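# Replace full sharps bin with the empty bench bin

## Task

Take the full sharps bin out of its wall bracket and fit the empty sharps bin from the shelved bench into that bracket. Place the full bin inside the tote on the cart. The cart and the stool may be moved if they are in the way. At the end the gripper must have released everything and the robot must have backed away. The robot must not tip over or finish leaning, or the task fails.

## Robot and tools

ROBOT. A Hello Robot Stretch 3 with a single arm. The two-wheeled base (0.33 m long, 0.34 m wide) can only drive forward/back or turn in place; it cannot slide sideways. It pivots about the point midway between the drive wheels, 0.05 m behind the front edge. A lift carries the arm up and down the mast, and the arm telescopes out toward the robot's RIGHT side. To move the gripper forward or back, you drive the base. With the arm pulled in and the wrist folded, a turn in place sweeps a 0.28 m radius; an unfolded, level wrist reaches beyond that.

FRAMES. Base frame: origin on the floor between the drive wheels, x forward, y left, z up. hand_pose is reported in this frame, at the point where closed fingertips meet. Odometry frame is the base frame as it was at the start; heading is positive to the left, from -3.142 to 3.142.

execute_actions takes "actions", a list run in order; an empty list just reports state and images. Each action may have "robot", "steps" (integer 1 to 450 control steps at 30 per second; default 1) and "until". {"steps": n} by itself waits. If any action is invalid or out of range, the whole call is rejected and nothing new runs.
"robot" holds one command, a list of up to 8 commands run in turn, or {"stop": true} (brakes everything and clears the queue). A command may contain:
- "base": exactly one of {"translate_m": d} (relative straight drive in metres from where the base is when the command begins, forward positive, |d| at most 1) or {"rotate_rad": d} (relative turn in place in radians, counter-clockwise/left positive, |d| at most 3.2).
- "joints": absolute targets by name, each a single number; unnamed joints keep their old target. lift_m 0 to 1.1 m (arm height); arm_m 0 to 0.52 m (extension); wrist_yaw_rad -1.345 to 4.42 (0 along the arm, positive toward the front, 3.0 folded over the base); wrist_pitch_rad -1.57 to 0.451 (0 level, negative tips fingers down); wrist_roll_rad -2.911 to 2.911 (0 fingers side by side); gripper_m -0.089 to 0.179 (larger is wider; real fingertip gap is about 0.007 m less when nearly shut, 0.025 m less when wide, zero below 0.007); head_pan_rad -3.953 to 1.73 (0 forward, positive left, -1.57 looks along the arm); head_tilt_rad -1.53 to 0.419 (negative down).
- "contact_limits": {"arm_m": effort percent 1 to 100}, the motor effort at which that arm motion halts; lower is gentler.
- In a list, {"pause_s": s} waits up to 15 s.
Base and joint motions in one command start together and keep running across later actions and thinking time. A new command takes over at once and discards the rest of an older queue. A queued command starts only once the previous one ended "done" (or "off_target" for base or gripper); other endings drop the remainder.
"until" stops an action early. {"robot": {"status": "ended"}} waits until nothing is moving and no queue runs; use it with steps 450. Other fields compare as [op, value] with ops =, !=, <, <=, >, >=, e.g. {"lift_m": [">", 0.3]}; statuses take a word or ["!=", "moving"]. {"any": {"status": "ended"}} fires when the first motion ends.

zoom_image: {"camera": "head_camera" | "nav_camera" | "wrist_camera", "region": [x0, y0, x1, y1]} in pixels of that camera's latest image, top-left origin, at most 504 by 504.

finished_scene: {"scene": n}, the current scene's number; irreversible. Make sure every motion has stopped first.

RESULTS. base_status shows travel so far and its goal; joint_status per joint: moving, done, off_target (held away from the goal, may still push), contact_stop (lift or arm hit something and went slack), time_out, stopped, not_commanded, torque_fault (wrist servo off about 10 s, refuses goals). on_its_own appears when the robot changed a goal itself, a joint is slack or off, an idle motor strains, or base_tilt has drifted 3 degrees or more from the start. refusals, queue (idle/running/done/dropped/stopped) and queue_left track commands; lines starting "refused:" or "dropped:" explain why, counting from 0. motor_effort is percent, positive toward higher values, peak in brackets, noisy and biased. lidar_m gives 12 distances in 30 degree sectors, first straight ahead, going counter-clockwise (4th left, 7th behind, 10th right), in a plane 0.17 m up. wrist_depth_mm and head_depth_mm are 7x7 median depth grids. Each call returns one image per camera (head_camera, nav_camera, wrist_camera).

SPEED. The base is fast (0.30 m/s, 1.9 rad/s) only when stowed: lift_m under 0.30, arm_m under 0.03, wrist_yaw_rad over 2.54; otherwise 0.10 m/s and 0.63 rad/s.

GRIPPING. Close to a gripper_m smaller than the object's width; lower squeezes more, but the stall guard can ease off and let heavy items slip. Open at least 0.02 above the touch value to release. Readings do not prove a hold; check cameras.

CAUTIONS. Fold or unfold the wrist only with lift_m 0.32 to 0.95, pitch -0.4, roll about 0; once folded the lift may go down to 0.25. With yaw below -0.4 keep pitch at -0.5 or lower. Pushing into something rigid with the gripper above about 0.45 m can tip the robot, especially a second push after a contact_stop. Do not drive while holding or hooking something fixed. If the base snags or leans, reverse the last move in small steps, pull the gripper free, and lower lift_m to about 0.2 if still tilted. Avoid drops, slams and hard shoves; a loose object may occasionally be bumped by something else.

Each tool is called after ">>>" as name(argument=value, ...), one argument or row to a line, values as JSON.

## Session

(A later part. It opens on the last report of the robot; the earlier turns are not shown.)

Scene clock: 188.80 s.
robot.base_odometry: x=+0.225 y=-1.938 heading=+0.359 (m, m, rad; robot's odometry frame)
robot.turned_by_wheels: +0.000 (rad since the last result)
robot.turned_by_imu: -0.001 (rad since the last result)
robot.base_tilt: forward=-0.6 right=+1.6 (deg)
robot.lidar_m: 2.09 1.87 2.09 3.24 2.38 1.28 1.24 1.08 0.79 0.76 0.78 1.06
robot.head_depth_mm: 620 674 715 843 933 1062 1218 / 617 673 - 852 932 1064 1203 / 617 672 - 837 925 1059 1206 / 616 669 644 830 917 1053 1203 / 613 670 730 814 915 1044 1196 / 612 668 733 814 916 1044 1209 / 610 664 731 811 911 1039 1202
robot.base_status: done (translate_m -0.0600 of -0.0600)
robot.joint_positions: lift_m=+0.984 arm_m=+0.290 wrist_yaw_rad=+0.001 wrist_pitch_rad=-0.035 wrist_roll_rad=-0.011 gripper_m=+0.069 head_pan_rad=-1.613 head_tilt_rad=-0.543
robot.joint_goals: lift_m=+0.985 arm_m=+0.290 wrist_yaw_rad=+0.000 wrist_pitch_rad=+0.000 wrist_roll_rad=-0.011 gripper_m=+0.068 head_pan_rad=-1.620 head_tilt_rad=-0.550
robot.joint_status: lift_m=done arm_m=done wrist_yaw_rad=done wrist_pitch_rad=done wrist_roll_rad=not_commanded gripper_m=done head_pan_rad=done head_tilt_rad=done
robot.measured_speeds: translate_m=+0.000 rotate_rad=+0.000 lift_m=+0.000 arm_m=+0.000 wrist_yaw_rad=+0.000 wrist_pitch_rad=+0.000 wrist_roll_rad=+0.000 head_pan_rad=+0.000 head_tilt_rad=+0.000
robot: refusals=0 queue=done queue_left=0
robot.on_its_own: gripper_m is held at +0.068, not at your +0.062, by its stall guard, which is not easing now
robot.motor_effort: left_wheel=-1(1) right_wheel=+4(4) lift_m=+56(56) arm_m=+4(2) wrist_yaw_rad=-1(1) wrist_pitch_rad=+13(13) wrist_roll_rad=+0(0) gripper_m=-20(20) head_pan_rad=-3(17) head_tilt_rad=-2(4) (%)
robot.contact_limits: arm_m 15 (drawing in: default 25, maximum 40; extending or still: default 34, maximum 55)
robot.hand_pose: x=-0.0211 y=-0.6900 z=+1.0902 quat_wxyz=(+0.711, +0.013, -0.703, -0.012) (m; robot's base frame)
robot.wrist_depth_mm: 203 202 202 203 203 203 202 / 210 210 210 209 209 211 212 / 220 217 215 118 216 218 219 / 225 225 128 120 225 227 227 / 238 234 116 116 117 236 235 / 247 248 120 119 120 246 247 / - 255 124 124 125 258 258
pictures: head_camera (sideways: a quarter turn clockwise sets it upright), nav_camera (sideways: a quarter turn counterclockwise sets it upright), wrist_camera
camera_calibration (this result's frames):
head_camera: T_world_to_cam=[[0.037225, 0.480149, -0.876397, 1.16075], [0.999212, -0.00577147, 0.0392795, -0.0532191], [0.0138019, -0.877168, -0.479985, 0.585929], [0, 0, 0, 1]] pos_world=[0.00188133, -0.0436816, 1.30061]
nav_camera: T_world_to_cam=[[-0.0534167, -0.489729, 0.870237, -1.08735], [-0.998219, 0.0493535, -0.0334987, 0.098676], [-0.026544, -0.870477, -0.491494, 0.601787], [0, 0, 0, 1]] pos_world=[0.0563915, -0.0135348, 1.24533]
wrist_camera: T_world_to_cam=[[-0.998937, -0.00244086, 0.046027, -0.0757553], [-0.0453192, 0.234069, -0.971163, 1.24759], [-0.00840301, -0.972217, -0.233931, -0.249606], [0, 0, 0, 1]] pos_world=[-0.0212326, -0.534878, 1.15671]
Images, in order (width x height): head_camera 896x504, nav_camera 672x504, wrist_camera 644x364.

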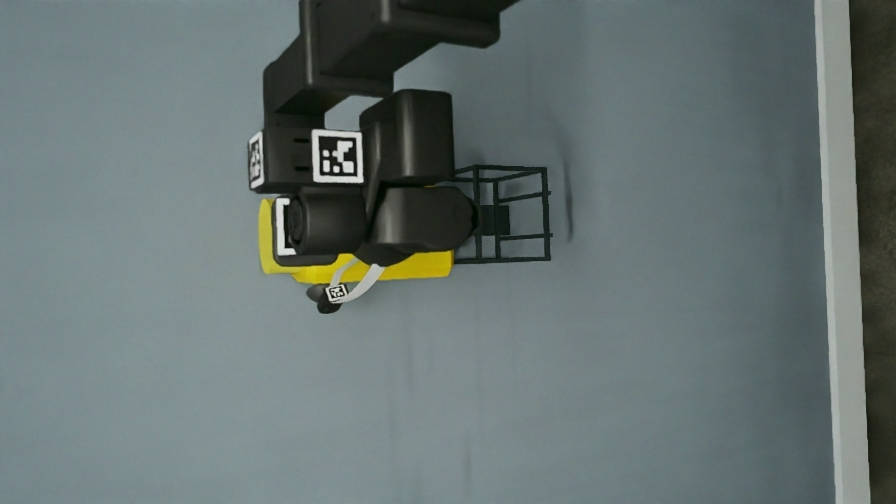

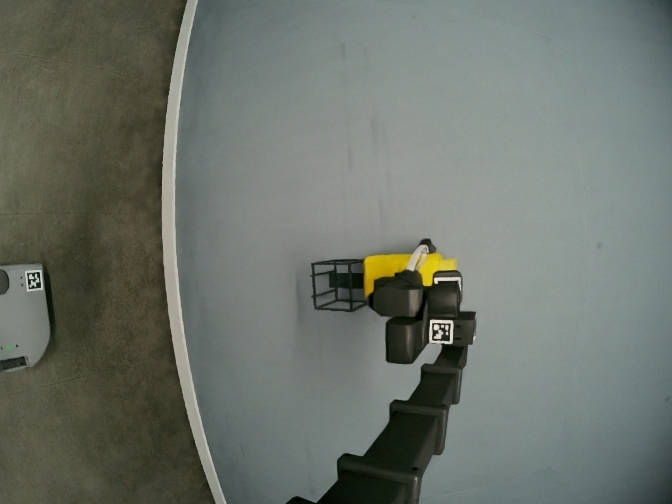

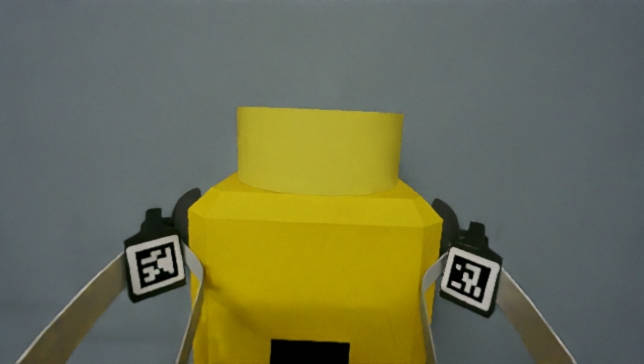

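>>> execute_actions(
  actions=[
    {"robot":{"base":{"translate_m":-0.018},"joints":{"lift_m":0.965}},"steps":200,"until":{"robot":{"status":"ended"}}},
  ],
)

>>> zoom_image(
  camera="head_camera",
  region=[400, 150, 580, 300],
)

Scene clock: 191.70 s.
robot.base_odometry: x=+0.208 y=-1.945 heading=+0.359 (m, m, rad; robot's odometry frame)
robot.turned_by_wheels: +0.000 (rad since the last result)
robot.turned_by_imu: -0.001 (rad since the last result)
robot.base_tilt: forward=-0.6 right=+1.5 (deg)
robot.lidar_m: 2.11 1.88 2.12 3.34 2.35 1.26 1.22 1.08 0.79 0.76 0.78 1.07
robot.head_depth_mm: 619 678 725 - 945 1068 1212 / 615 676 722 851 928 1061 1210 / 617 674 - - 927 1058 1198 / 615 672 658 817 920 1050 1212 / 612 669 730 819 917 1050 1204 / 610 664 734 811 913 1041 1214 / 611 666 729 812 913 1039 1206
robot.base_status: done (translate_m -0.0180 of -0.0180)
robot.joint_positions: lift_m=+0.965 arm_m=+0.290 wrist_yaw_rad=+0.001 wrist_pitch_rad=-0.035 wrist_roll_rad=-0.011 gripper_m=+0.069 head_pan_rad=-1.613 head_tilt_rad=-0.543
robot.joint_goals: lift_m=+0.965 arm_m=+0.290 wrist_yaw_rad=+0.000 wrist_pitch_rad=+0.000 wrist_roll_rad=-0.011 gripper_m=+0.068 head_pan_rad=-1.620 head_tilt_rad=-0.550
robot.joint_status: lift_m=done arm_m=done wrist_yaw_rad=done wrist_pitch_rad=done wrist_roll_rad=not_commanded gripper_m=done head_pan_rad=done head_tilt_rad=done
robot.measured_speeds: translate_m=+0.000 rotate_rad=+0.000 lift_m=+0.000 arm_m=+0.000 wrist_yaw_rad=+0.000 wrist_pitch_rad=+0.000 wrist_roll_rad=+0.000 head_pan_rad=+0.000 head_tilt_rad=+0.000
robot: refusals=0 queue=done queue_left=0
robot.on_its_own: gripper_m is held at +0.068, not at your +0.062, by its stall guard, which is not easing now
robot.motor_effort: left_wheel=-1(4) right_wheel=+4(6) lift_m=+27(54) arm_m=+3(3) wrist_yaw_rad=-1(1) wrist_pitch_rad=+13(13) wrist_roll_rad=+1(0) gripper_m=-20(20) head_pan_rad=-3(3) head_tilt_rad=-2(2) (%)
robot.contact_limits: arm_m 15 (drawing in: default 25, maximum 40; extending or still: default 34, maximum 55)
robot.hand_pose: x=-0.0211 y=-0.6900 z=+1.0711 quat_wxyz=(+0.711, +0.013, -0.703, -0.012) (m; robot's base frame)
robot.wrist_depth_mm: 202 203 202 202 203 203 203 / 210 209 209 211 212 212 211 / 217 218 216 118 213 217 220 / 225 227 128 120 225 227 228 / 238 236 116 116 117 236 237 / 245 250 120 119 120 244 247 / - 258 125 123 125 259 259
pictures: head_camera (sideways: a quarter turn clockwise sets it upright), nav_camera (sideways: a quarter turn counterclockwise sets it upright), wrist_camera
camera_calibration (this result's frames):
head_camera: T_world_to_cam=[[0.037225, 0.480149, -0.876397, 1.16075], [0.999212, -0.00577146, 0.0392795, -0.0532191], [0.0138019, -0.877168, -0.479985, 0.585929], [0, 0, 0, 1]] pos_world=[0.00188133, -0.0436816, 1.30061]
nav_camera: T_world_to_cam=[[-0.0534167, -0.489729, 0.870237, -1.08735], [-0.998219, 0.0493535, -0.0334987, 0.098676], [-0.026544, -0.870477, -0.491494, 0.601786], [0, 0, 0, 1]] pos_world=[0.0563915, -0.0135348, 1.24533]
wrist_camera: T_world_to_cam=[[-0.998937, -0.0024481, 0.0460268, -0.07488], [-0.0453194, 0.234227, -0.971125, 1.22908], [-0.00840331, -0.972179, -0.234089, -0.253879], [0, 0, 0, 1]] pos_world=[-0.0212326, -0.534883, 1.13761]
Images, in order (width x height): head_camera 896x504, nav_camera 672x504, wrist_camera 644x364.

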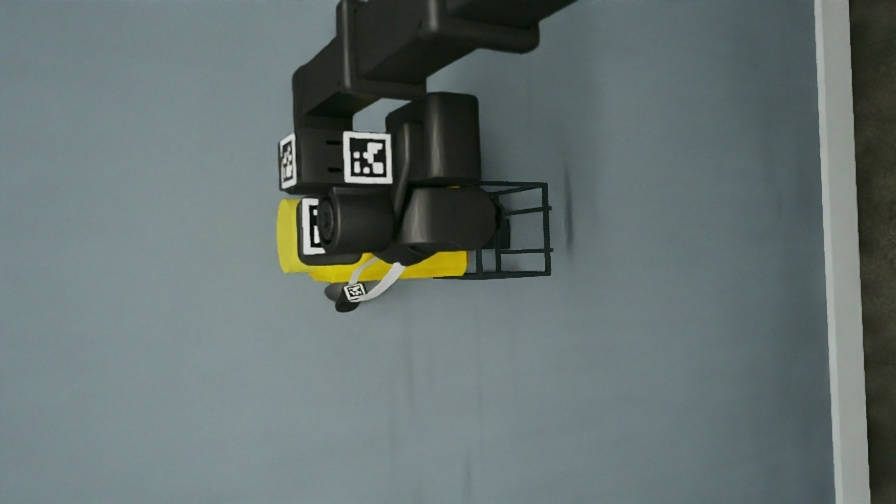

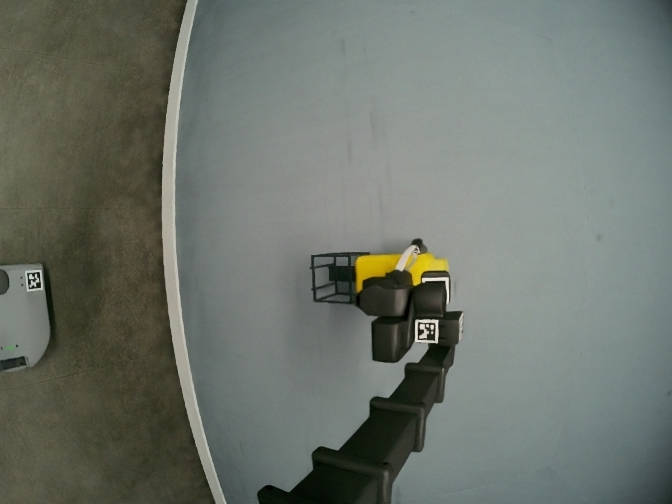

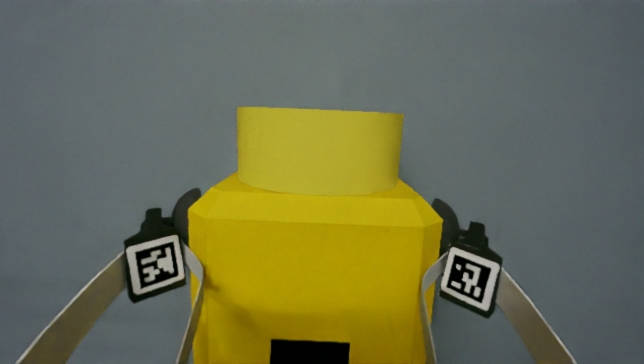

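Region (400, 150, 580, 300) of head_camera's 896x504 image, scaled by 2.800, with more detail than that image has.

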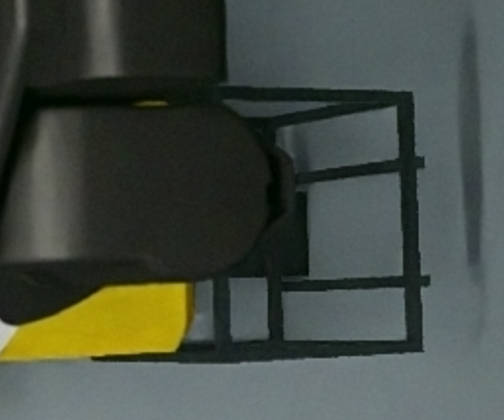

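>>> execute_actions(
  actions=[
    {"robot":[{"base":{"translate_m":-0.002},"joints":{"arm_m":0.303}},{"joints":{"lift_m":0.945}}],"steps":200,"until":{"robot":{"status":"ended"}}},
  ],
)

>>> zoom_image(
  camera="head_camera",
  region=[400, 150, 580, 300],
)

Scene clock: 195.03 s.
robot.base_odometry: x=+0.206 y=-1.945 heading=+0.359 (m, m, rad; robot's odometry frame)
robot.turned_by_wheels: +0.000 (rad since the last result)
robot.turned_by_imu: -0.001 (rad since the last result)
robot.base_tilt: forward=-0.6 right=+1.6 (deg)
robot.lidar_m: 2.11 1.88 2.13 3.34 2.34 1.26 1.22 1.08 0.79 0.76 0.78 1.07
robot.head_depth_mm: 619 674 738 - 956 1069 1214 / 619 675 720 854 933 1064 1215 / 616 675 718 - 925 1059 1201 / 614 670 706 773 922 1048 1205 / 613 668 733 817 915 1049 1210 / 612 667 733 814 916 1043 1221 / 610 665 730 812 913 1036 1206
robot.base_status: done (translate_m -0.0020 of -0.0020)
robot.joint_positions: lift_m=+0.945 arm_m=+0.303 wrist_yaw_rad=+0.001 wrist_pitch_rad=-0.035 wrist_roll_rad=-0.011 gripper_m=+0.069 head_pan_rad=-1.613 head_tilt_rad=-0.543
robot.joint_goals: lift_m=+0.945 arm_m=+0.303 wrist_yaw_rad=+0.000 wrist_pitch_rad=+0.000 wrist_roll_rad=-0.011 gripper_m=+0.068 head_pan_rad=-1.620 head_tilt_rad=-0.550
robot.joint_status: lift_m=done arm_m=done wrist_yaw_rad=done wrist_pitch_rad=done wrist_roll_rad=not_commanded gripper_m=done head_pan_rad=done head_tilt_rad=done
robot.measured_speeds: translate_m=+0.000 rotate_rad=+0.000 lift_m=+0.000 arm_m=+0.000 wrist_yaw_rad=+0.000 wrist_pitch_rad=+0.000 wrist_roll_rad=+0.000 head_pan_rad=+0.000 head_tilt_rad=+0.000
robot: refusals=0 queue=done queue_left=0
robot.on_its_own: gripper_m is held at +0.068, not at your +0.062, by its stall guard, which is not easing now
robot.motor_effort: left_wheel=-1(4) right_wheel=+3(8) lift_m=+27(27) arm_m=+3(2) wrist_yaw_rad=-1(1) wrist_pitch_rad=+13(13) wrist_roll_rad=+0(0) gripper_m=-21(20) head_pan_rad=-2(2) head_tilt_rad=-2(2) (%)
robot.hand_pose: x=-0.0211 y=-0.7029 z=+1.0511 quat_wxyz=(+0.711, +0.013, -0.703, -0.012) (m; robot's base frame)
robot.wrist_depth_mm: 191 190 192 190 191 191 190 / 196 198 198 198 198 198 198 / 206 206 202 118 203 205 207 / 213 214 128 120 211 214 212 / 223 221 116 116 116 223 224 / 230 238 120 119 120 231 234 / - 244 124 124 125 245 243
pictures: head_camera (sideways: a quarter turn clockwise sets it upright), nav_camera (sideways: a quarter turn counterclockwise sets it upright), wrist_camera
camera_calibration (this result's frames):
head_camera: T_world_to_cam=[[0.037225, 0.480149, -0.876397, 1.16075], [0.999212, -0.00577147, 0.0392795, -0.0532191], [0.0138019, -0.877168, -0.479985, 0.585929], [0, 0, 0, 1]] pos_world=[0.00188133, -0.0436816, 1.30061]
nav_camera: T_world_to_cam=[[-0.0534167, -0.489729, 0.870237, -1.08735], [-0.998219, 0.0493535, -0.0334987, 0.098676], [-0.026544, -0.870477, -0.491494, 0.601787], [0, 0, 0, 1]] pos_world=[0.0563915, -0.0135348, 1.24533]
wrist_camera: T_world_to_cam=[[-0.998937, -0.00243496, 0.0460211, -0.0739798], [-0.0453104, 0.234272, -0.971115, 1.21272], [-0.00841682, -0.972168, -0.234133, -0.271138], [0, 0, 0, 1]] pos_world=[-0.0212345, -0.547878, 1.11761]
Images, in order (width x height): head_camera 896x504, nav_camera 672x504, wrist_camera 644x364.

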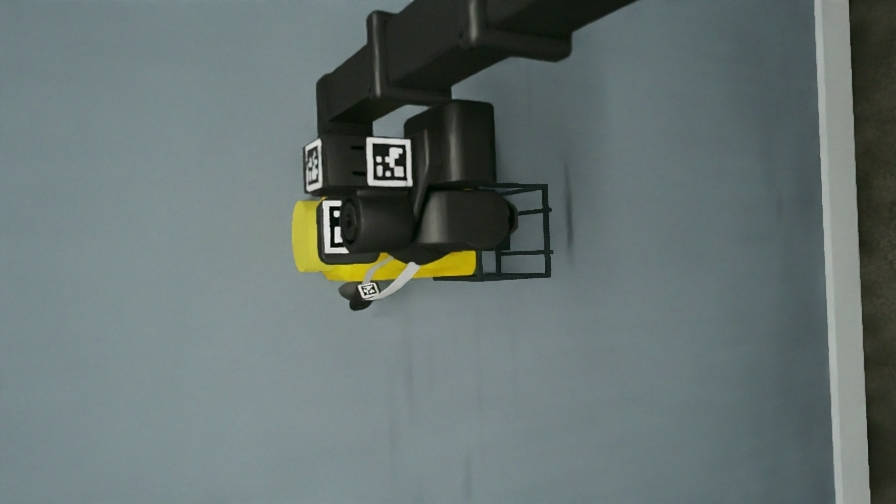

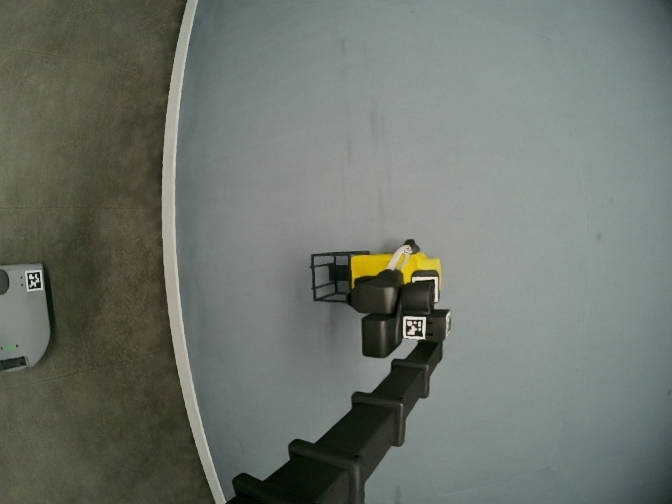

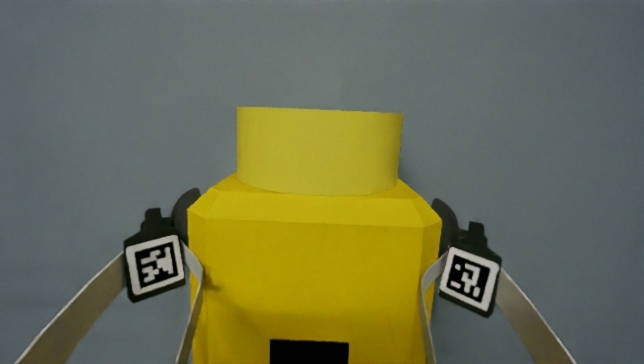

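Region (400, 150, 580, 300) of head_camera's 896x504 image, scaled by 2.800, with more detail than that image has.

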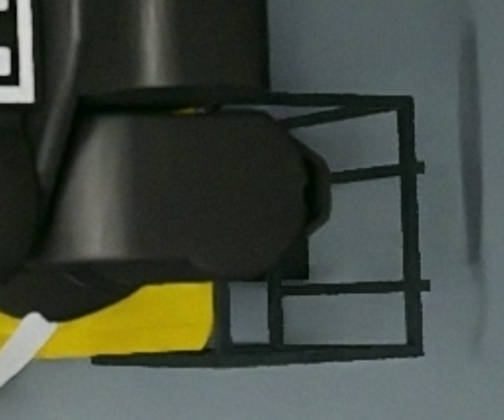

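>>> execute_actions(
  actions=[
    {"robot":{"joints":{"lift_m":0.92}},"steps":200,"until":{"robot":{"status":"ended"}}},
  ],
)

>>> zoom_image(
  camera="head_camera",
  region=[400, 150, 580, 300],
)

Scene clock: 196.27 s.
robot.base_odometry: x=+0.206 y=-1.945 heading=+0.359 (m, m, rad; robot's odometry frame)
robot.turned_by_wheels: +0.000 (rad since the last result)
robot.turned_by_imu: +0.000 (rad since the last result)
robot.base_tilt: forward=-0.6 right=+1.6 (deg)
robot.lidar_m: 2.11 1.88 2.12 3.34 2.35 1.26 1.22 1.08 0.79 0.76 0.78 1.06
robot.head_depth_mm: 619 677 743 - - 1062 1220 / 618 673 732 - 930 1063 1214 / 615 670 720 - 940 1063 1201 / 614 668 708 719 925 1054 1204 / 611 670 732 816 919 1055 1205 / 611 666 734 815 917 1044 1212 / 610 666 729 813 911 1041 1207
robot.base_status: done (translate_m -0.0020 of -0.0020)
robot.joint_positions: lift_m=+0.920 arm_m=+0.303 wrist_yaw_rad=+0.001 wrist_pitch_rad=-0.035 wrist_roll_rad=-0.011 gripper_m=+0.069 head_pan_rad=-1.613 head_tilt_rad=-0.543
robot.joint_goals: lift_m=+0.920 arm_m=+0.303 wrist_yaw_rad=+0.000 wrist_pitch_rad=+0.000 wrist_roll_rad=-0.011 gripper_m=+0.068 head_pan_rad=-1.620 head_tilt_rad=-0.550
robot.joint_status: lift_m=done arm_m=done wrist_yaw_rad=done wrist_pitch_rad=done wrist_roll_rad=not_commanded gripper_m=done head_pan_rad=done head_tilt_rad=done
robot.measured_speeds: translate_m=+0.000 rotate_rad=+0.000 lift_m=+0.000 arm_m=+0.000 wrist_yaw_rad=+0.000 wrist_pitch_rad=+0.000 wrist_roll_rad=+0.000 head_pan_rad=+0.000 head_tilt_rad=+0.000
robot: refusals=0 queue=done queue_left=0
robot.on_its_own: gripper_m is held at +0.068, not at your +0.062, by its stall guard, which is not easing now
robot.motor_effort: left_wheel=-1(1) right_wheel=+3(3) lift_m=+27(25) arm_m=+4(3) wrist_yaw_rad=-1(1) wrist_pitch_rad=+13(13) wrist_roll_rad=+0(0) gripper_m=-20(20) head_pan_rad=-2(2) head_tilt_rad=-3(2) (%)
robot.hand_pose: x=-0.0211 y=-0.7030 z=+1.0261 quat_wxyz=(+0.711, +0.013, -0.703, -0.012) (m; robot's base frame)
robot.wrist_depth_mm: 192 191 190 191 191 192 192 / 198 197 199 197 199 198 199 / 205 205 202 117 202 206 204 / 213 214 129 120 212 213 212 / 223 222 116 116 117 220 225 / 231 237 120 119 120 229 233 / - 240 124 123 125 244 243
pictures: head_camera (sideways: a quarter turn clockwise sets it upright), nav_camera (sideways: a quarter turn counterclockwise sets it upright), wrist_camera
camera_calibration (this result's frames):
head_camera: T_world_to_cam=[[0.037225, 0.480149, -0.876397, 1.16075], [0.999212, -0.00577159, 0.0392795, -0.0532191], [0.0138018, -0.877168, -0.479985, 0.585929], [0, 0, 0, 1]] pos_world=[0.00188132, -0.0436816, 1.30061]
nav_camera: T_world_to_cam=[[-0.0534168, -0.489729, 0.870237, -1.08735], [-0.998219, 0.0493536, -0.0334987, 0.098676], [-0.0265441, -0.870476, -0.491494, 0.601787], [0, 0, 0, 1]] pos_world=[0.0563915, -0.0135348, 1.24533]
wrist_camera: T_world_to_cam=[[-0.998937, -0.00242797, 0.0460216, -0.0728269], [-0.0453107, 0.234097, -0.971157, 1.18842], [-0.00841557, -0.97221, -0.233958, -0.277204], [0, 0, 0, 1]] pos_world=[-0.0212343, -0.547882, 1.09264]
Images, in order (width x height): head_camera 896x504, nav_camera 672x504, wrist_camera 644x364.

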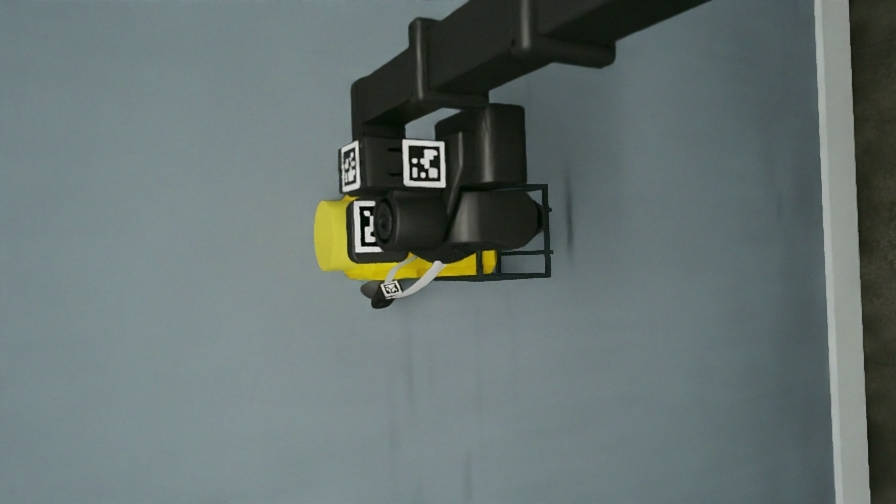

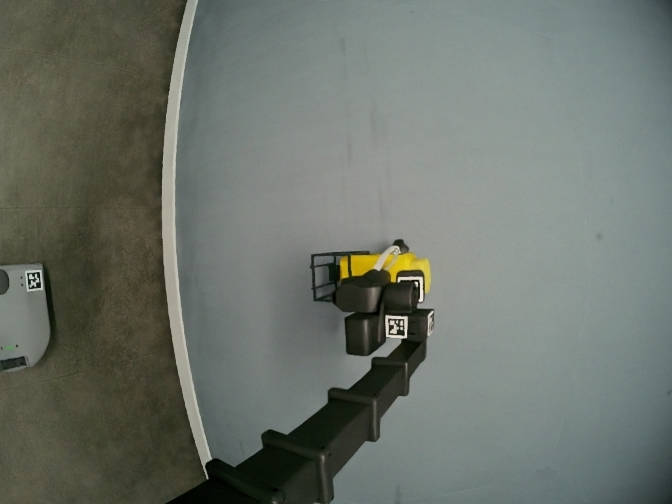

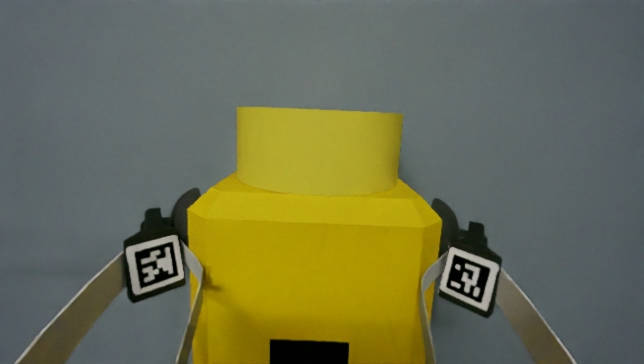

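Region (400, 150, 580, 300) of head_camera's 896x504 image, scaled by 2.800, with more detail than that image has.

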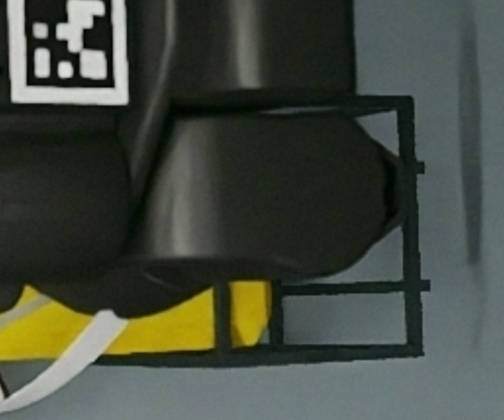

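>>> execute_actions(
  actions=[
    {"robot":{"joints":{"lift_m":0.862}},"steps":200,"until":{"robot":{"status":"ended"}}},
  ],
)

Scene clock: 198.30 s.
robot.base_odometry: x=+0.206 y=-1.945 heading=+0.359 (m, m, rad; robot's odometry frame)
robot.turned_by_wheels: +0.000 (rad since the last result)
robot.turned_by_imu: +0.000 (rad since the last result)
robot.base_tilt: forward=-0.6 right=+1.6 (deg)
robot.lidar_m: 2.11 1.88 2.12 3.35 2.35 1.25 1.22 1.08 0.78 0.76 0.78 1.06
robot.head_depth_mm: 619 674 742 825 - - 1220 / 618 673 741 800 961 1065 1214 / 617 674 737 - 961 1058 1202 / 615 669 727 709 934 1054 1205 / 614 670 735 816 916 1054 1204 / 613 667 734 817 913 1045 1204 / 610 661 733 810 914 1038 1200
robot.base_status: done (translate_m -0.0020 of -0.0020)
robot.joint_positions: lift_m=+0.862 arm_m=+0.303 wrist_yaw_rad=+0.001 wrist_pitch_rad=-0.035 wrist_roll_rad=-0.011 gripper_m=+0.069 head_pan_rad=-1.613 head_tilt_rad=-0.543
robot.joint_goals: lift_m=+0.862 arm_m=+0.303 wrist_yaw_rad=+0.000 wrist_pitch_rad=+0.000 wrist_roll_rad=-0.011 gripper_m=+0.068 head_pan_rad=-1.620 head_tilt_rad=-0.550
robot.joint_status: lift_m=done arm_m=done wrist_yaw_rad=done wrist_pitch_rad=done wrist_roll_rad=not_commanded gripper_m=done head_pan_rad=done head_tilt_rad=done
robot.measured_speeds: translate_m=+0.000 rotate_rad=+0.000 lift_m=+0.000 arm_m=+0.000 wrist_yaw_rad=+0.000 wrist_pitch_rad=+0.000 wrist_roll_rad=+0.000 head_pan_rad=+0.000 head_tilt_rad=+0.000
robot: refusals=0 queue=done queue_left=0
robot.on_its_own: gripper_m is held at +0.068, not at your +0.062, by its stall guard, which is not easing now
robot.motor_effort: left_wheel=-1(1) right_wheel=+3(3) lift_m=+26(26) arm_m=+3(3) wrist_yaw_rad=-1(1) wrist_pitch_rad=+13(13) wrist_roll_rad=+0(0) gripper_m=-19(20) head_pan_rad=-3(2) head_tilt_rad=-2(2) (%)
robot.hand_pose: x=-0.0211 y=-0.7030 z=+0.9681 quat_wxyz=(+0.711, +0.013, -0.703, -0.012) (m; robot's base frame)
robot.wrist_depth_mm: 191 192 192 191 190 191 192 / 199 198 198 198 198 198 200 / 207 206 203 118 202 207 207 / 214 213 128 120 210 215 214 / 225 222 116 116 117 222 222 / 233 237 119 119 120 232 233 / - 245 124 123 124 244 246
pictures: head_camera (sideways: a quarter turn clockwise sets it upright), nav_camera (sideways: a quarter turn counterclockwise sets it upright), wrist_camera
camera_calibration (this result's frames):
head_camera: T_world_to_cam=[[0.0372249, 0.480149, -0.876397, 1.16075], [0.999212, -0.00577135, 0.0392795, -0.0532191], [0.013802, -0.877168, -0.479985, 0.585929], [0, 0, 0, 1]] pos_world=[0.00188134, -0.0436816, 1.30061]
nav_camera: T_world_to_cam=[[-0.0534167, -0.489729, 0.870237, -1.08735], [-0.998219, 0.0493534, -0.0334987, 0.098676], [-0.0265439, -0.870477, -0.491494, 0.601787], [0, 0, 0, 1]] pos_world=[0.0563915, -0.0135347, 1.24533]
wrist_camera: T_world_to_cam=[[-0.998937, -0.00242748, 0.0460249, -0.0701606], [-0.0453138, 0.234097, -0.971157, 1.13209], [-0.00841682, -0.97221, -0.233958, -0.290774], [0, 0, 0, 1]] pos_world=[-0.0212342, -0.547882, 1.03464]
Images, in order (width x height): head_camera 896x504, nav_camera 672x504, wrist_camera 644x364.

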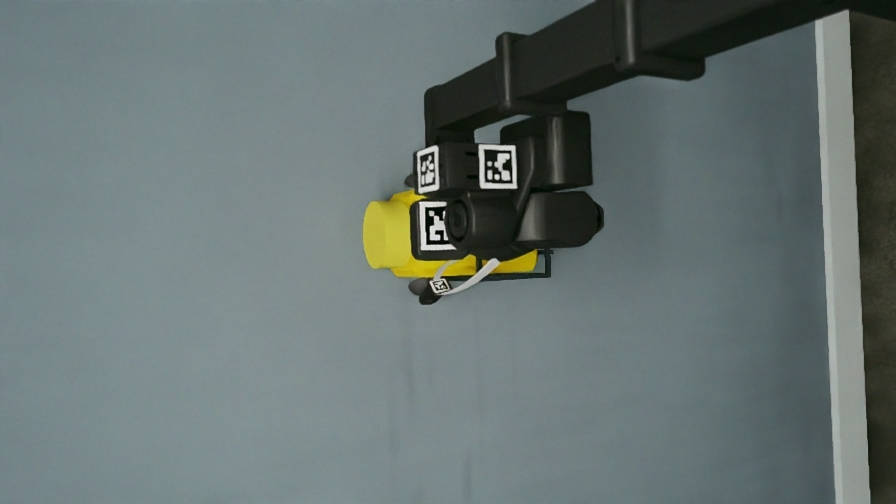

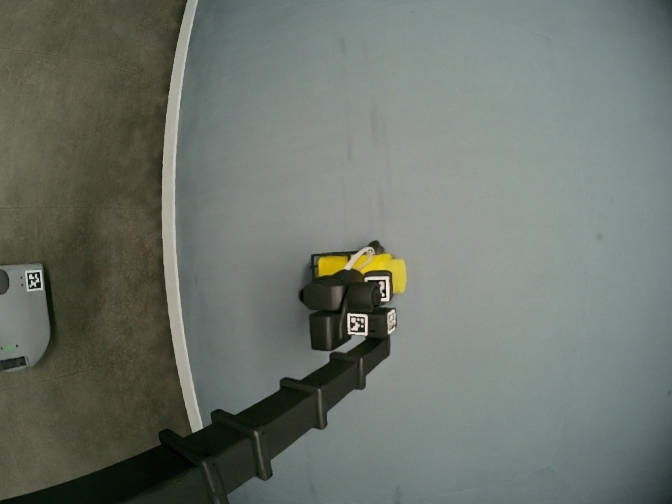

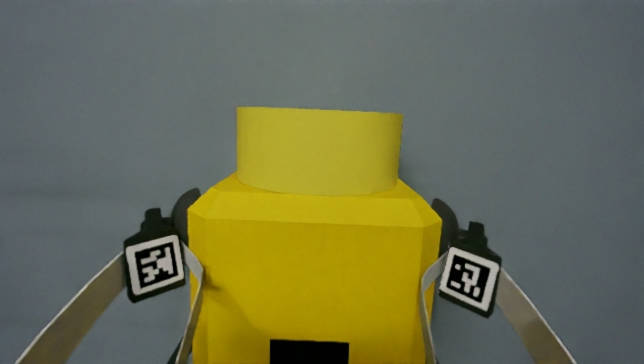

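>>> execute_actions(
  actions=[
    {"robot":{"joints":{"lift_m":0.854}},"steps":200,"until":{"robot":{"status":"ended"}}},
  ],
)

Scene clock: 199.20 s.
robot.base_odometry: x=+0.206 y=-1.945 heading=+0.359 (m, m, rad; robot's odometry frame)
robot.turned_by_wheels: +0.000 (rad since the last result)
robot.turned_by_imu: +0.000 (rad since the last result)
robot.base_tilt: forward=-0.6 right=+1.5 (deg)
robot.lidar_m: 2.11 1.88 2.12 3.34 2.35 1.26 1.22 1.08 0.79 0.76 0.78 1.07
robot.head_depth_mm: 620 678 745 826 902 - 1211 / 618 674 740 800 960 1066 1203 / 617 671 739 783 965 1047 1202 / 613 671 731 709 937 1053 1200 / 610 669 735 815 916 1045 1205 / 610 667 733 817 915 1045 1208 / 611 665 732 811 909 1041 1203
robot.base_status: done (translate_m -0.0020 of -0.0020)
robot.joint_positions: lift_m=+0.854 arm_m=+0.303 wrist_yaw_rad=+0.001 wrist_pitch_rad=-0.032 wrist_roll_rad=-0.011 gripper_m=+0.069 head_pan_rad=-1.613 head_tilt_rad=-0.543
robot.joint_goals: lift_m=+0.854 arm_m=+0.303 wrist_yaw_rad=+0.000 wrist_pitch_rad=+0.000 wrist_roll_rad=-0.011 gripper_m=+0.068 head_pan_rad=-1.620 head_tilt_rad=-0.550
robot.joint_status: lift_m=done arm_m=done wrist_yaw_rad=done wrist_pitch_rad=done wrist_roll_rad=not_commanded gripper_m=done head_pan_rad=done head_tilt_rad=done
robot.measured_speeds: translate_m=+0.000 rotate_rad=+0.000 lift_m=+0.000 arm_m=+0.000 wrist_yaw_rad=+0.000 wrist_pitch_rad=+0.000 wrist_roll_rad=+0.000 head_pan_rad=+0.000 head_tilt_rad=+0.000
robot: refusals=0 queue=done queue_left=0
robot.on_its_own: gripper_m is held at +0.068, not at your +0.062, by its stall guard, which is not easing now
robot.motor_effort: left_wheel=+0(0) right_wheel=+3(3) lift_m=+27(31) arm_m=+4(2) wrist_yaw_rad=-2(1) wrist_pitch_rad=+12(13) wrist_roll_rad=+0(0) gripper_m=-20(19) head_pan_rad=-2(3) head_tilt_rad=-2(3) (%)
robot.hand_pose: x=-0.0211 y=-0.7031 z=+0.9610 quat_wxyz=(+0.711, +0.012, -0.703, -0.011) (m; robot's base frame)
robot.wrist_depth_mm: 192 192 192 190 192 191 192 / 198 199 197 198 199 199 199 / 205 206 202 117 203 204 205 / 213 214 128 119 212 215 215 / 222 221 116 116 117 222 224 / 233 234 120 119 121 231 233 / - 242 124 124 125 241 242
pictures: head_camera (sideways: a quarter turn clockwise sets it upright), nav_camera (sideways: a quarter turn counterclockwise sets it upright), wrist_camera
camera_calibration (this result's frames):
head_camera: T_world_to_cam=[[0.037225, 0.480149, -0.876397, 1.16075], [0.999212, -0.00577158, 0.0392795, -0.0532191], [0.0138018, -0.877168, -0.479985, 0.585929], [0, 0, 0, 1]] pos_world=[0.00188132, -0.0436816, 1.30061]
nav_camera: T_world_to_cam=[[-0.0534168, -0.489729, 0.870237, -1.08735], [-0.998219, 0.0493536, -0.0334987, 0.098676], [-0.0265441, -0.870477, -0.491494, 0.601786], [0, 0, 0, 1]] pos_world=[0.0563915, -0.0135348, 1.24533]
wrist_camera: T_world_to_cam=[[-0.998938, -0.00227153, 0.0460247, -0.0697237], [-0.0453051, 0.230889, -0.971925, 1.12367], [-0.00841883, -0.972978, -0.230746, -0.296173], [0, 0, 0, 1]] pos_world=[-0.021235, -0.547771, 1.02699]
Images, in order (width x height): head_camera 896x504, nav_camera 672x504, wrist_camera 644x364.

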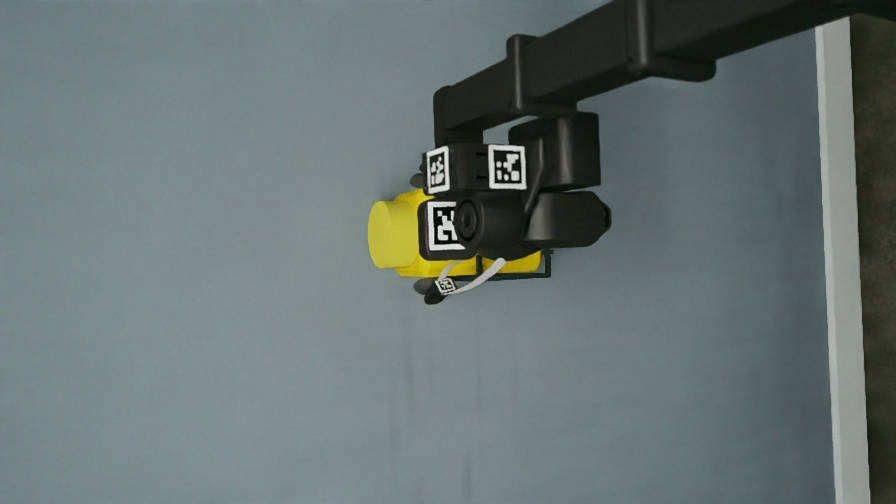

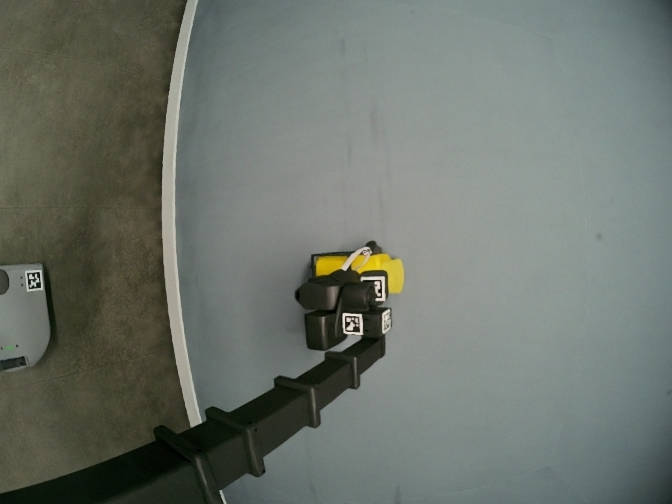

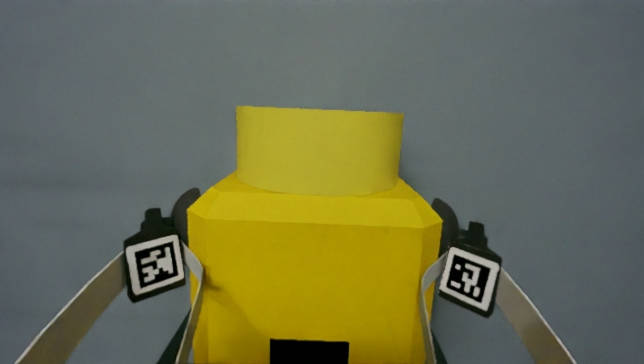

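Touching down. Release and retract.

>>> execute_actions(
  actions=[
    {"robot":[{"joints":{"gripper_m":0.16}},{"joints":{"arm_m":0.0,"lift_m":0.87}}],"steps":300,"until":{"robot":{"status":"ended"}}},
  ],
)

Scene clock: 204.77 s.
robot.base_odometry: x=+0.206 y=-1.945 heading=+0.359 (m, m, rad; robot's odometry frame)
robot.turned_by_wheels: +0.000 (rad since the last result)
robot.turned_by_imu: -0.001 (rad since the last result)
robot.base_tilt: forward=-0.6 right=+1.6 (deg)
robot.lidar_m: 2.11 1.88 2.12 3.35 2.34 1.26 1.22 1.08 0.79 0.76 0.78 1.06
robot.head_depth_mm: 618 678 745 825 928 1062 1177 / 617 673 741 824 916 1060 1186 / 615 675 739 797 931 1008 - / 616 671 733 710 924 1022 1201 / 613 668 733 821 900 1049 1208 / 613 666 733 814 917 1041 1206 / 610 664 729 811 907 1043 1212
robot.base_status: done (translate_m -0.0020 of -0.0020)
robot.joint_positions: lift_m=+0.870 arm_m=+0.000 wrist_yaw_rad=+0.001 wrist_pitch_rad=-0.025 wrist_roll_rad=-0.011 gripper_m=+0.160 head_pan_rad=-1.613 head_tilt_rad=-0.543
robot.joint_goals: lift_m=+0.870 arm_m=+0.000 wrist_yaw_rad=+0.000 wrist_pitch_rad=+0.000 wrist_roll_rad=-0.011 gripper_m=+0.160 head_pan_rad=-1.620 head_tilt_rad=-0.550
robot.joint_status: lift_m=done arm_m=done wrist_yaw_rad=done wrist_pitch_rad=done wrist_roll_rad=not_commanded gripper_m=done head_pan_rad=done head_tilt_rad=done
robot.measured_speeds: translate_m=+0.000 rotate_rad=+0.000 lift_m=+0.000 arm_m=+0.000 wrist_yaw_rad=+0.000 wrist_pitch_rad=+0.000 wrist_roll_rad=+0.000 head_pan_rad=+0.000 head_tilt_rad=+0.000
robot: refusals=0 queue=done queue_left=0
robot.motor_effort: left_wheel=-1(1) right_wheel=+3(3) lift_m=+54(56) arm_m=-3(4) wrist_yaw_rad=-1(1) wrist_pitch_rad=+9(12) wrist_roll_rad=+0(0) gripper_m=+0(88) head_pan_rad=-3(3) head_tilt_rad=-2(2) (%)
robot.hand_pose: x=-0.0211 y=-0.4008 z=+0.9778 quat_wxyz=(+0.711, +0.010, -0.703, -0.009) (m; robot's base frame)
robot.wrist_depth_mm: 466 468 462 472 467 466 468 / 481 478 484 478 496 488 485 / 509 501 507 437 502 496 503 / 511 524 526 418 525 516 518 / 533 532 535 433 543 545 542 / - 561 567 562 555 - 570 / 586 582 591 587 595 569 605
pictures: head_camera (sideways: a quarter turn clockwise sets it upright), nav_camera (sideways: a quarter turn counterclockwise sets it upright), wrist_camera
camera_calibration (this result's frames):
head_camera: T_world_to_cam=[[0.0372258, 0.480149, -0.876397, 1.16075], [0.999212, -0.00577316, 0.0392795, -0.0532192], [0.0138005, -0.877168, -0.479986, 0.58593], [0, 0, 0, 1]] pos_world=[0.00188126, -0.0436816, 1.30061]
nav_camera: T_world_to_cam=[[-0.0534176, -0.48973, 0.870236, -1.08735], [-0.998219, 0.0493552, -0.0334986, 0.098676], [-0.0265454, -0.870476, -0.491494, 0.601787], [0, 0, 0, 1]] pos_world=[0.0563915, -0.0135348, 1.24533]
wrist_camera: T_world_to_cam=[[-0.998938, -0.00192748, 0.046036, -0.0696929], [-0.0452947, 0.224341, -0.973458, 1.0691], [-0.00845145, -0.974509, -0.22419, -0.00521667], [0, 0, 0, 1]] pos_world=[-0.0212383, -0.245062, 1.04277]
Images, in order (width x height): head_camera 896x504, nav_camera 672x504, wrist_camera 644x364.

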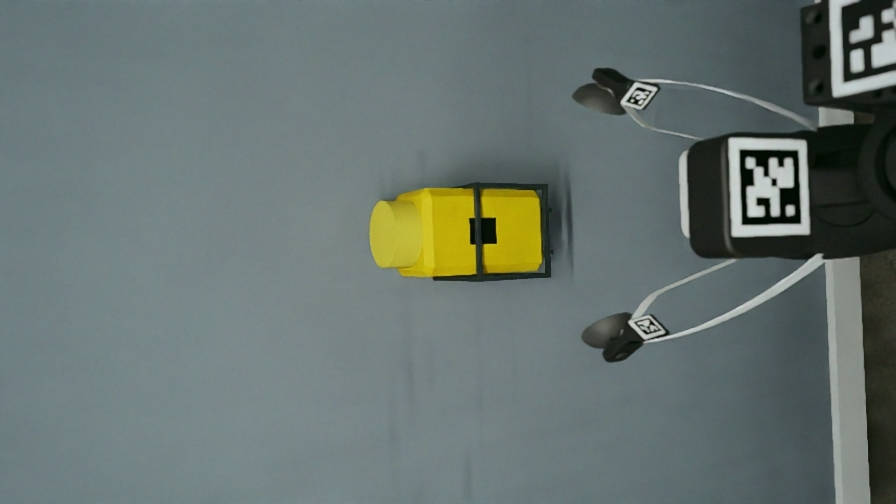

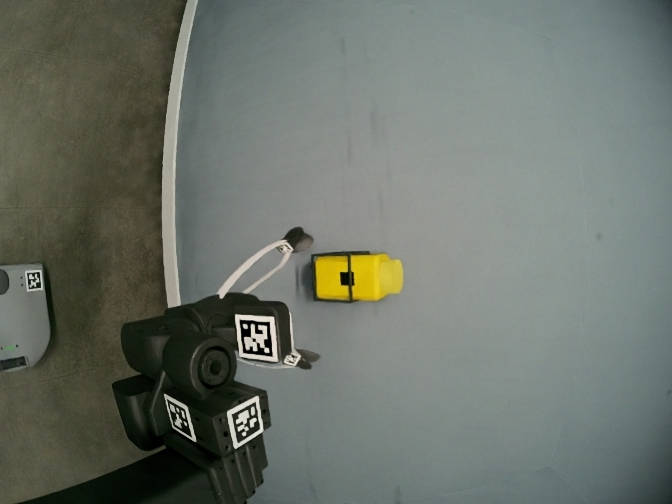

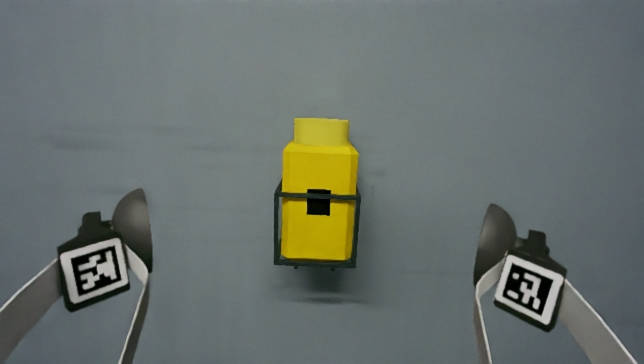

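>>> execute_actions(
  actions=[
    {"robot":{"joints":{"wrist_yaw_rad":1.6,"head_pan_rad":-3.3,"head_tilt_rad":-0.4}},"steps":100,"until":{"robot":{"status":"ended"}}},
  ],
)

Scene clock: 207.20 s.
robot.base_odometry: x=+0.206 y=-1.945 heading=+0.359 (m, m, rad; robot's odometry frame)
robot.turned_by_wheels: +0.000 (rad since the last result)
robot.turned_by_imu: -0.001 (rad since the last result)
robot.base_tilt: forward=-0.6 right=+1.5 (deg)
robot.lidar_m: 2.11 1.88 2.12 3.34 2.35 1.26 1.22 1.08 0.79 0.76 0.78 1.06
robot.head_depth_mm: 1485 1591 1711 1805 1966 1834 - / 1453 1565 1668 1597 1708 1710 - / 1429 1526 1644 1419 1666 1714 - / 1423 1519 1623 1709 1816 1729 - / 1403 1494 1598 1725 1864 1793 1471 / 1380 1473 1570 1699 1827 1789 1436 / 1373 1445 1551 1663 1819 1795 1437
robot.base_status: done (translate_m -0.0020 of -0.0020)
robot.joint_positions: lift_m=+0.870 arm_m=+0.000 wrist_yaw_rad=+1.597 wrist_pitch_rad=-0.025 wrist_roll_rad=-0.011 gripper_m=+0.160 head_pan_rad=-3.293 head_tilt_rad=-0.409
robot.joint_goals: lift_m=+0.870 arm_m=+0.000 wrist_yaw_rad=+1.600 wrist_pitch_rad=+0.000 wrist_roll_rad=-0.011 gripper_m=+0.160 head_pan_rad=-3.300 head_tilt_rad=-0.400
robot.joint_status: lift_m=done arm_m=done wrist_yaw_rad=done wrist_pitch_rad=done wrist_roll_rad=not_commanded gripper_m=done head_pan_rad=done head_tilt_rad=done
robot.measured_speeds: translate_m=+0.000 rotate_rad=+0.000 lift_m=+0.000 arm_m=+0.000 wrist_yaw_rad=+0.000 wrist_pitch_rad=+0.000 wrist_roll_rad=+0.000 head_pan_rad=+0.000 head_tilt_rad=+0.000
robot: refusals=0 queue=done queue_left=0
robot.motor_effort: left_wheel=-1(1) right_wheel=+3(3) lift_m=+54(54) arm_m=-3(3) wrist_yaw_rad=+4(6) wrist_pitch_rad=+9(9) wrist_roll_rad=+0(1) gripper_m=+0(0) head_pan_rad=-2(38) head_tilt_rad=+3(15) (%)
robot.hand_pose: x=+0.2341 y=-0.1386 z=+0.9778 quat_wxyz=(+0.503, +0.510, -0.484, +0.503) (m; robot's base frame)
robot.wrist_depth_mm: - - - - - - 766 / - - - - - - 743 / - - - - - - 733 / - - - - - - 729 / - - - - - - 730 / - - - - - - 685 / - - - - - - 680
pictures: head_camera (sideways: a quarter turn clockwise sets it upright), nav_camera (sideways: a quarter turn counterclockwise sets it upright), wrist_camera
camera_calibration (this result's frames):
head_camera: T_world_to_cam=[[0.352744, -0.0708271, -0.933036, 1.23272], [-0.10945, -0.99341, 0.0340313, -0.03963], [-0.929297, 0.0901167, -0.358171, 0.433167], [0, 0, 0, 1]] pos_world=[-0.0366315, 0.0089056, 1.30667]
nav_camera: T_world_to_cam=[[-0.361233, 0.0880747, 0.928307, -1.16123], [0.153044, 0.987629, -0.034149, 0.0925058], [-0.919831, 0.129736, -0.370243, 0.449457], [0, 0, 0, 1]] pos_world=[-0.0202071, -0.0473973, 1.24754]
wrist_camera: T_world_to_cam=[[0.0267854, -0.998581, 0.0460365, -0.192466], [-0.223144, -0.0508638, -0.973458, 1.02534], [0.974417, 0.0158017, -0.22419, 0.15961], [0, 0, 0, 1]] pos_world=[0.078426, -0.142562, 1.04277]
Images, in order (width x height): head_camera 896x504, nav_camera 672x504, wrist_camera 644x364.

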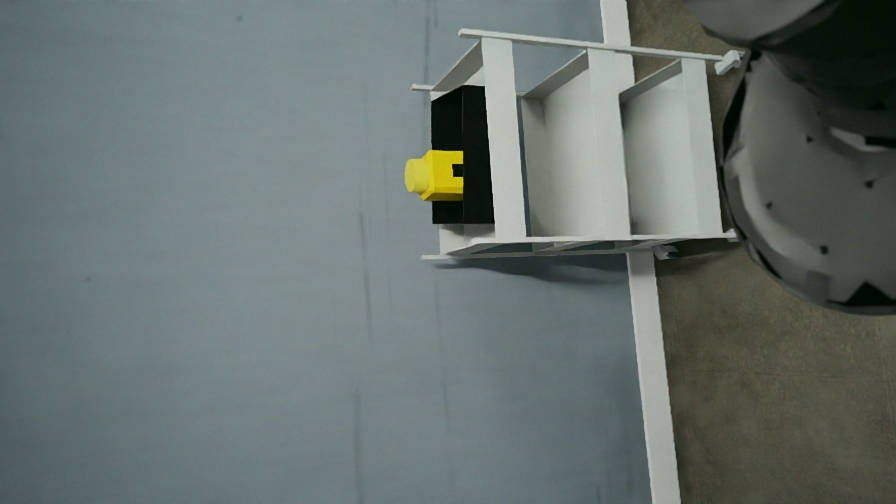

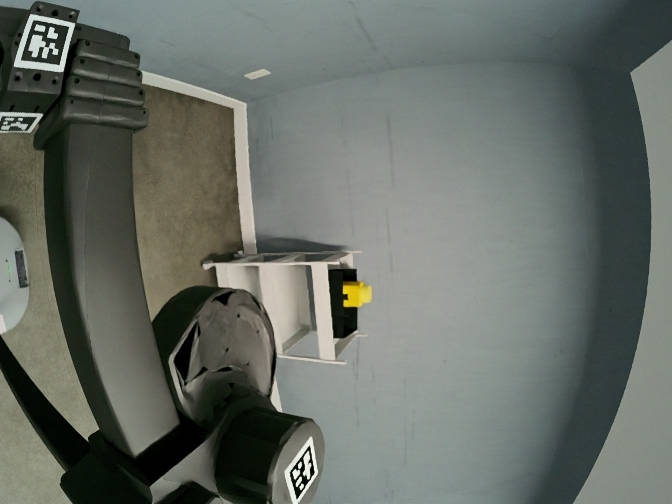

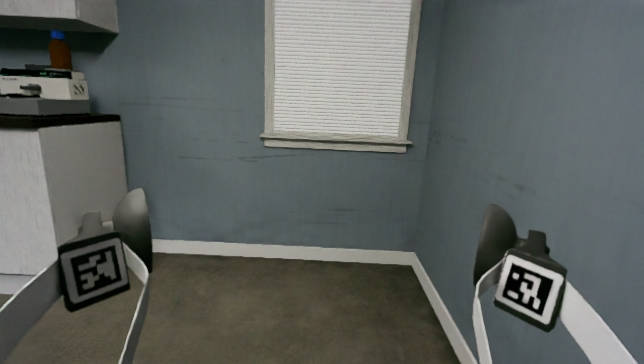

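>>> finished_scene(
  scene=1,
)

The scene is finished: the task was done.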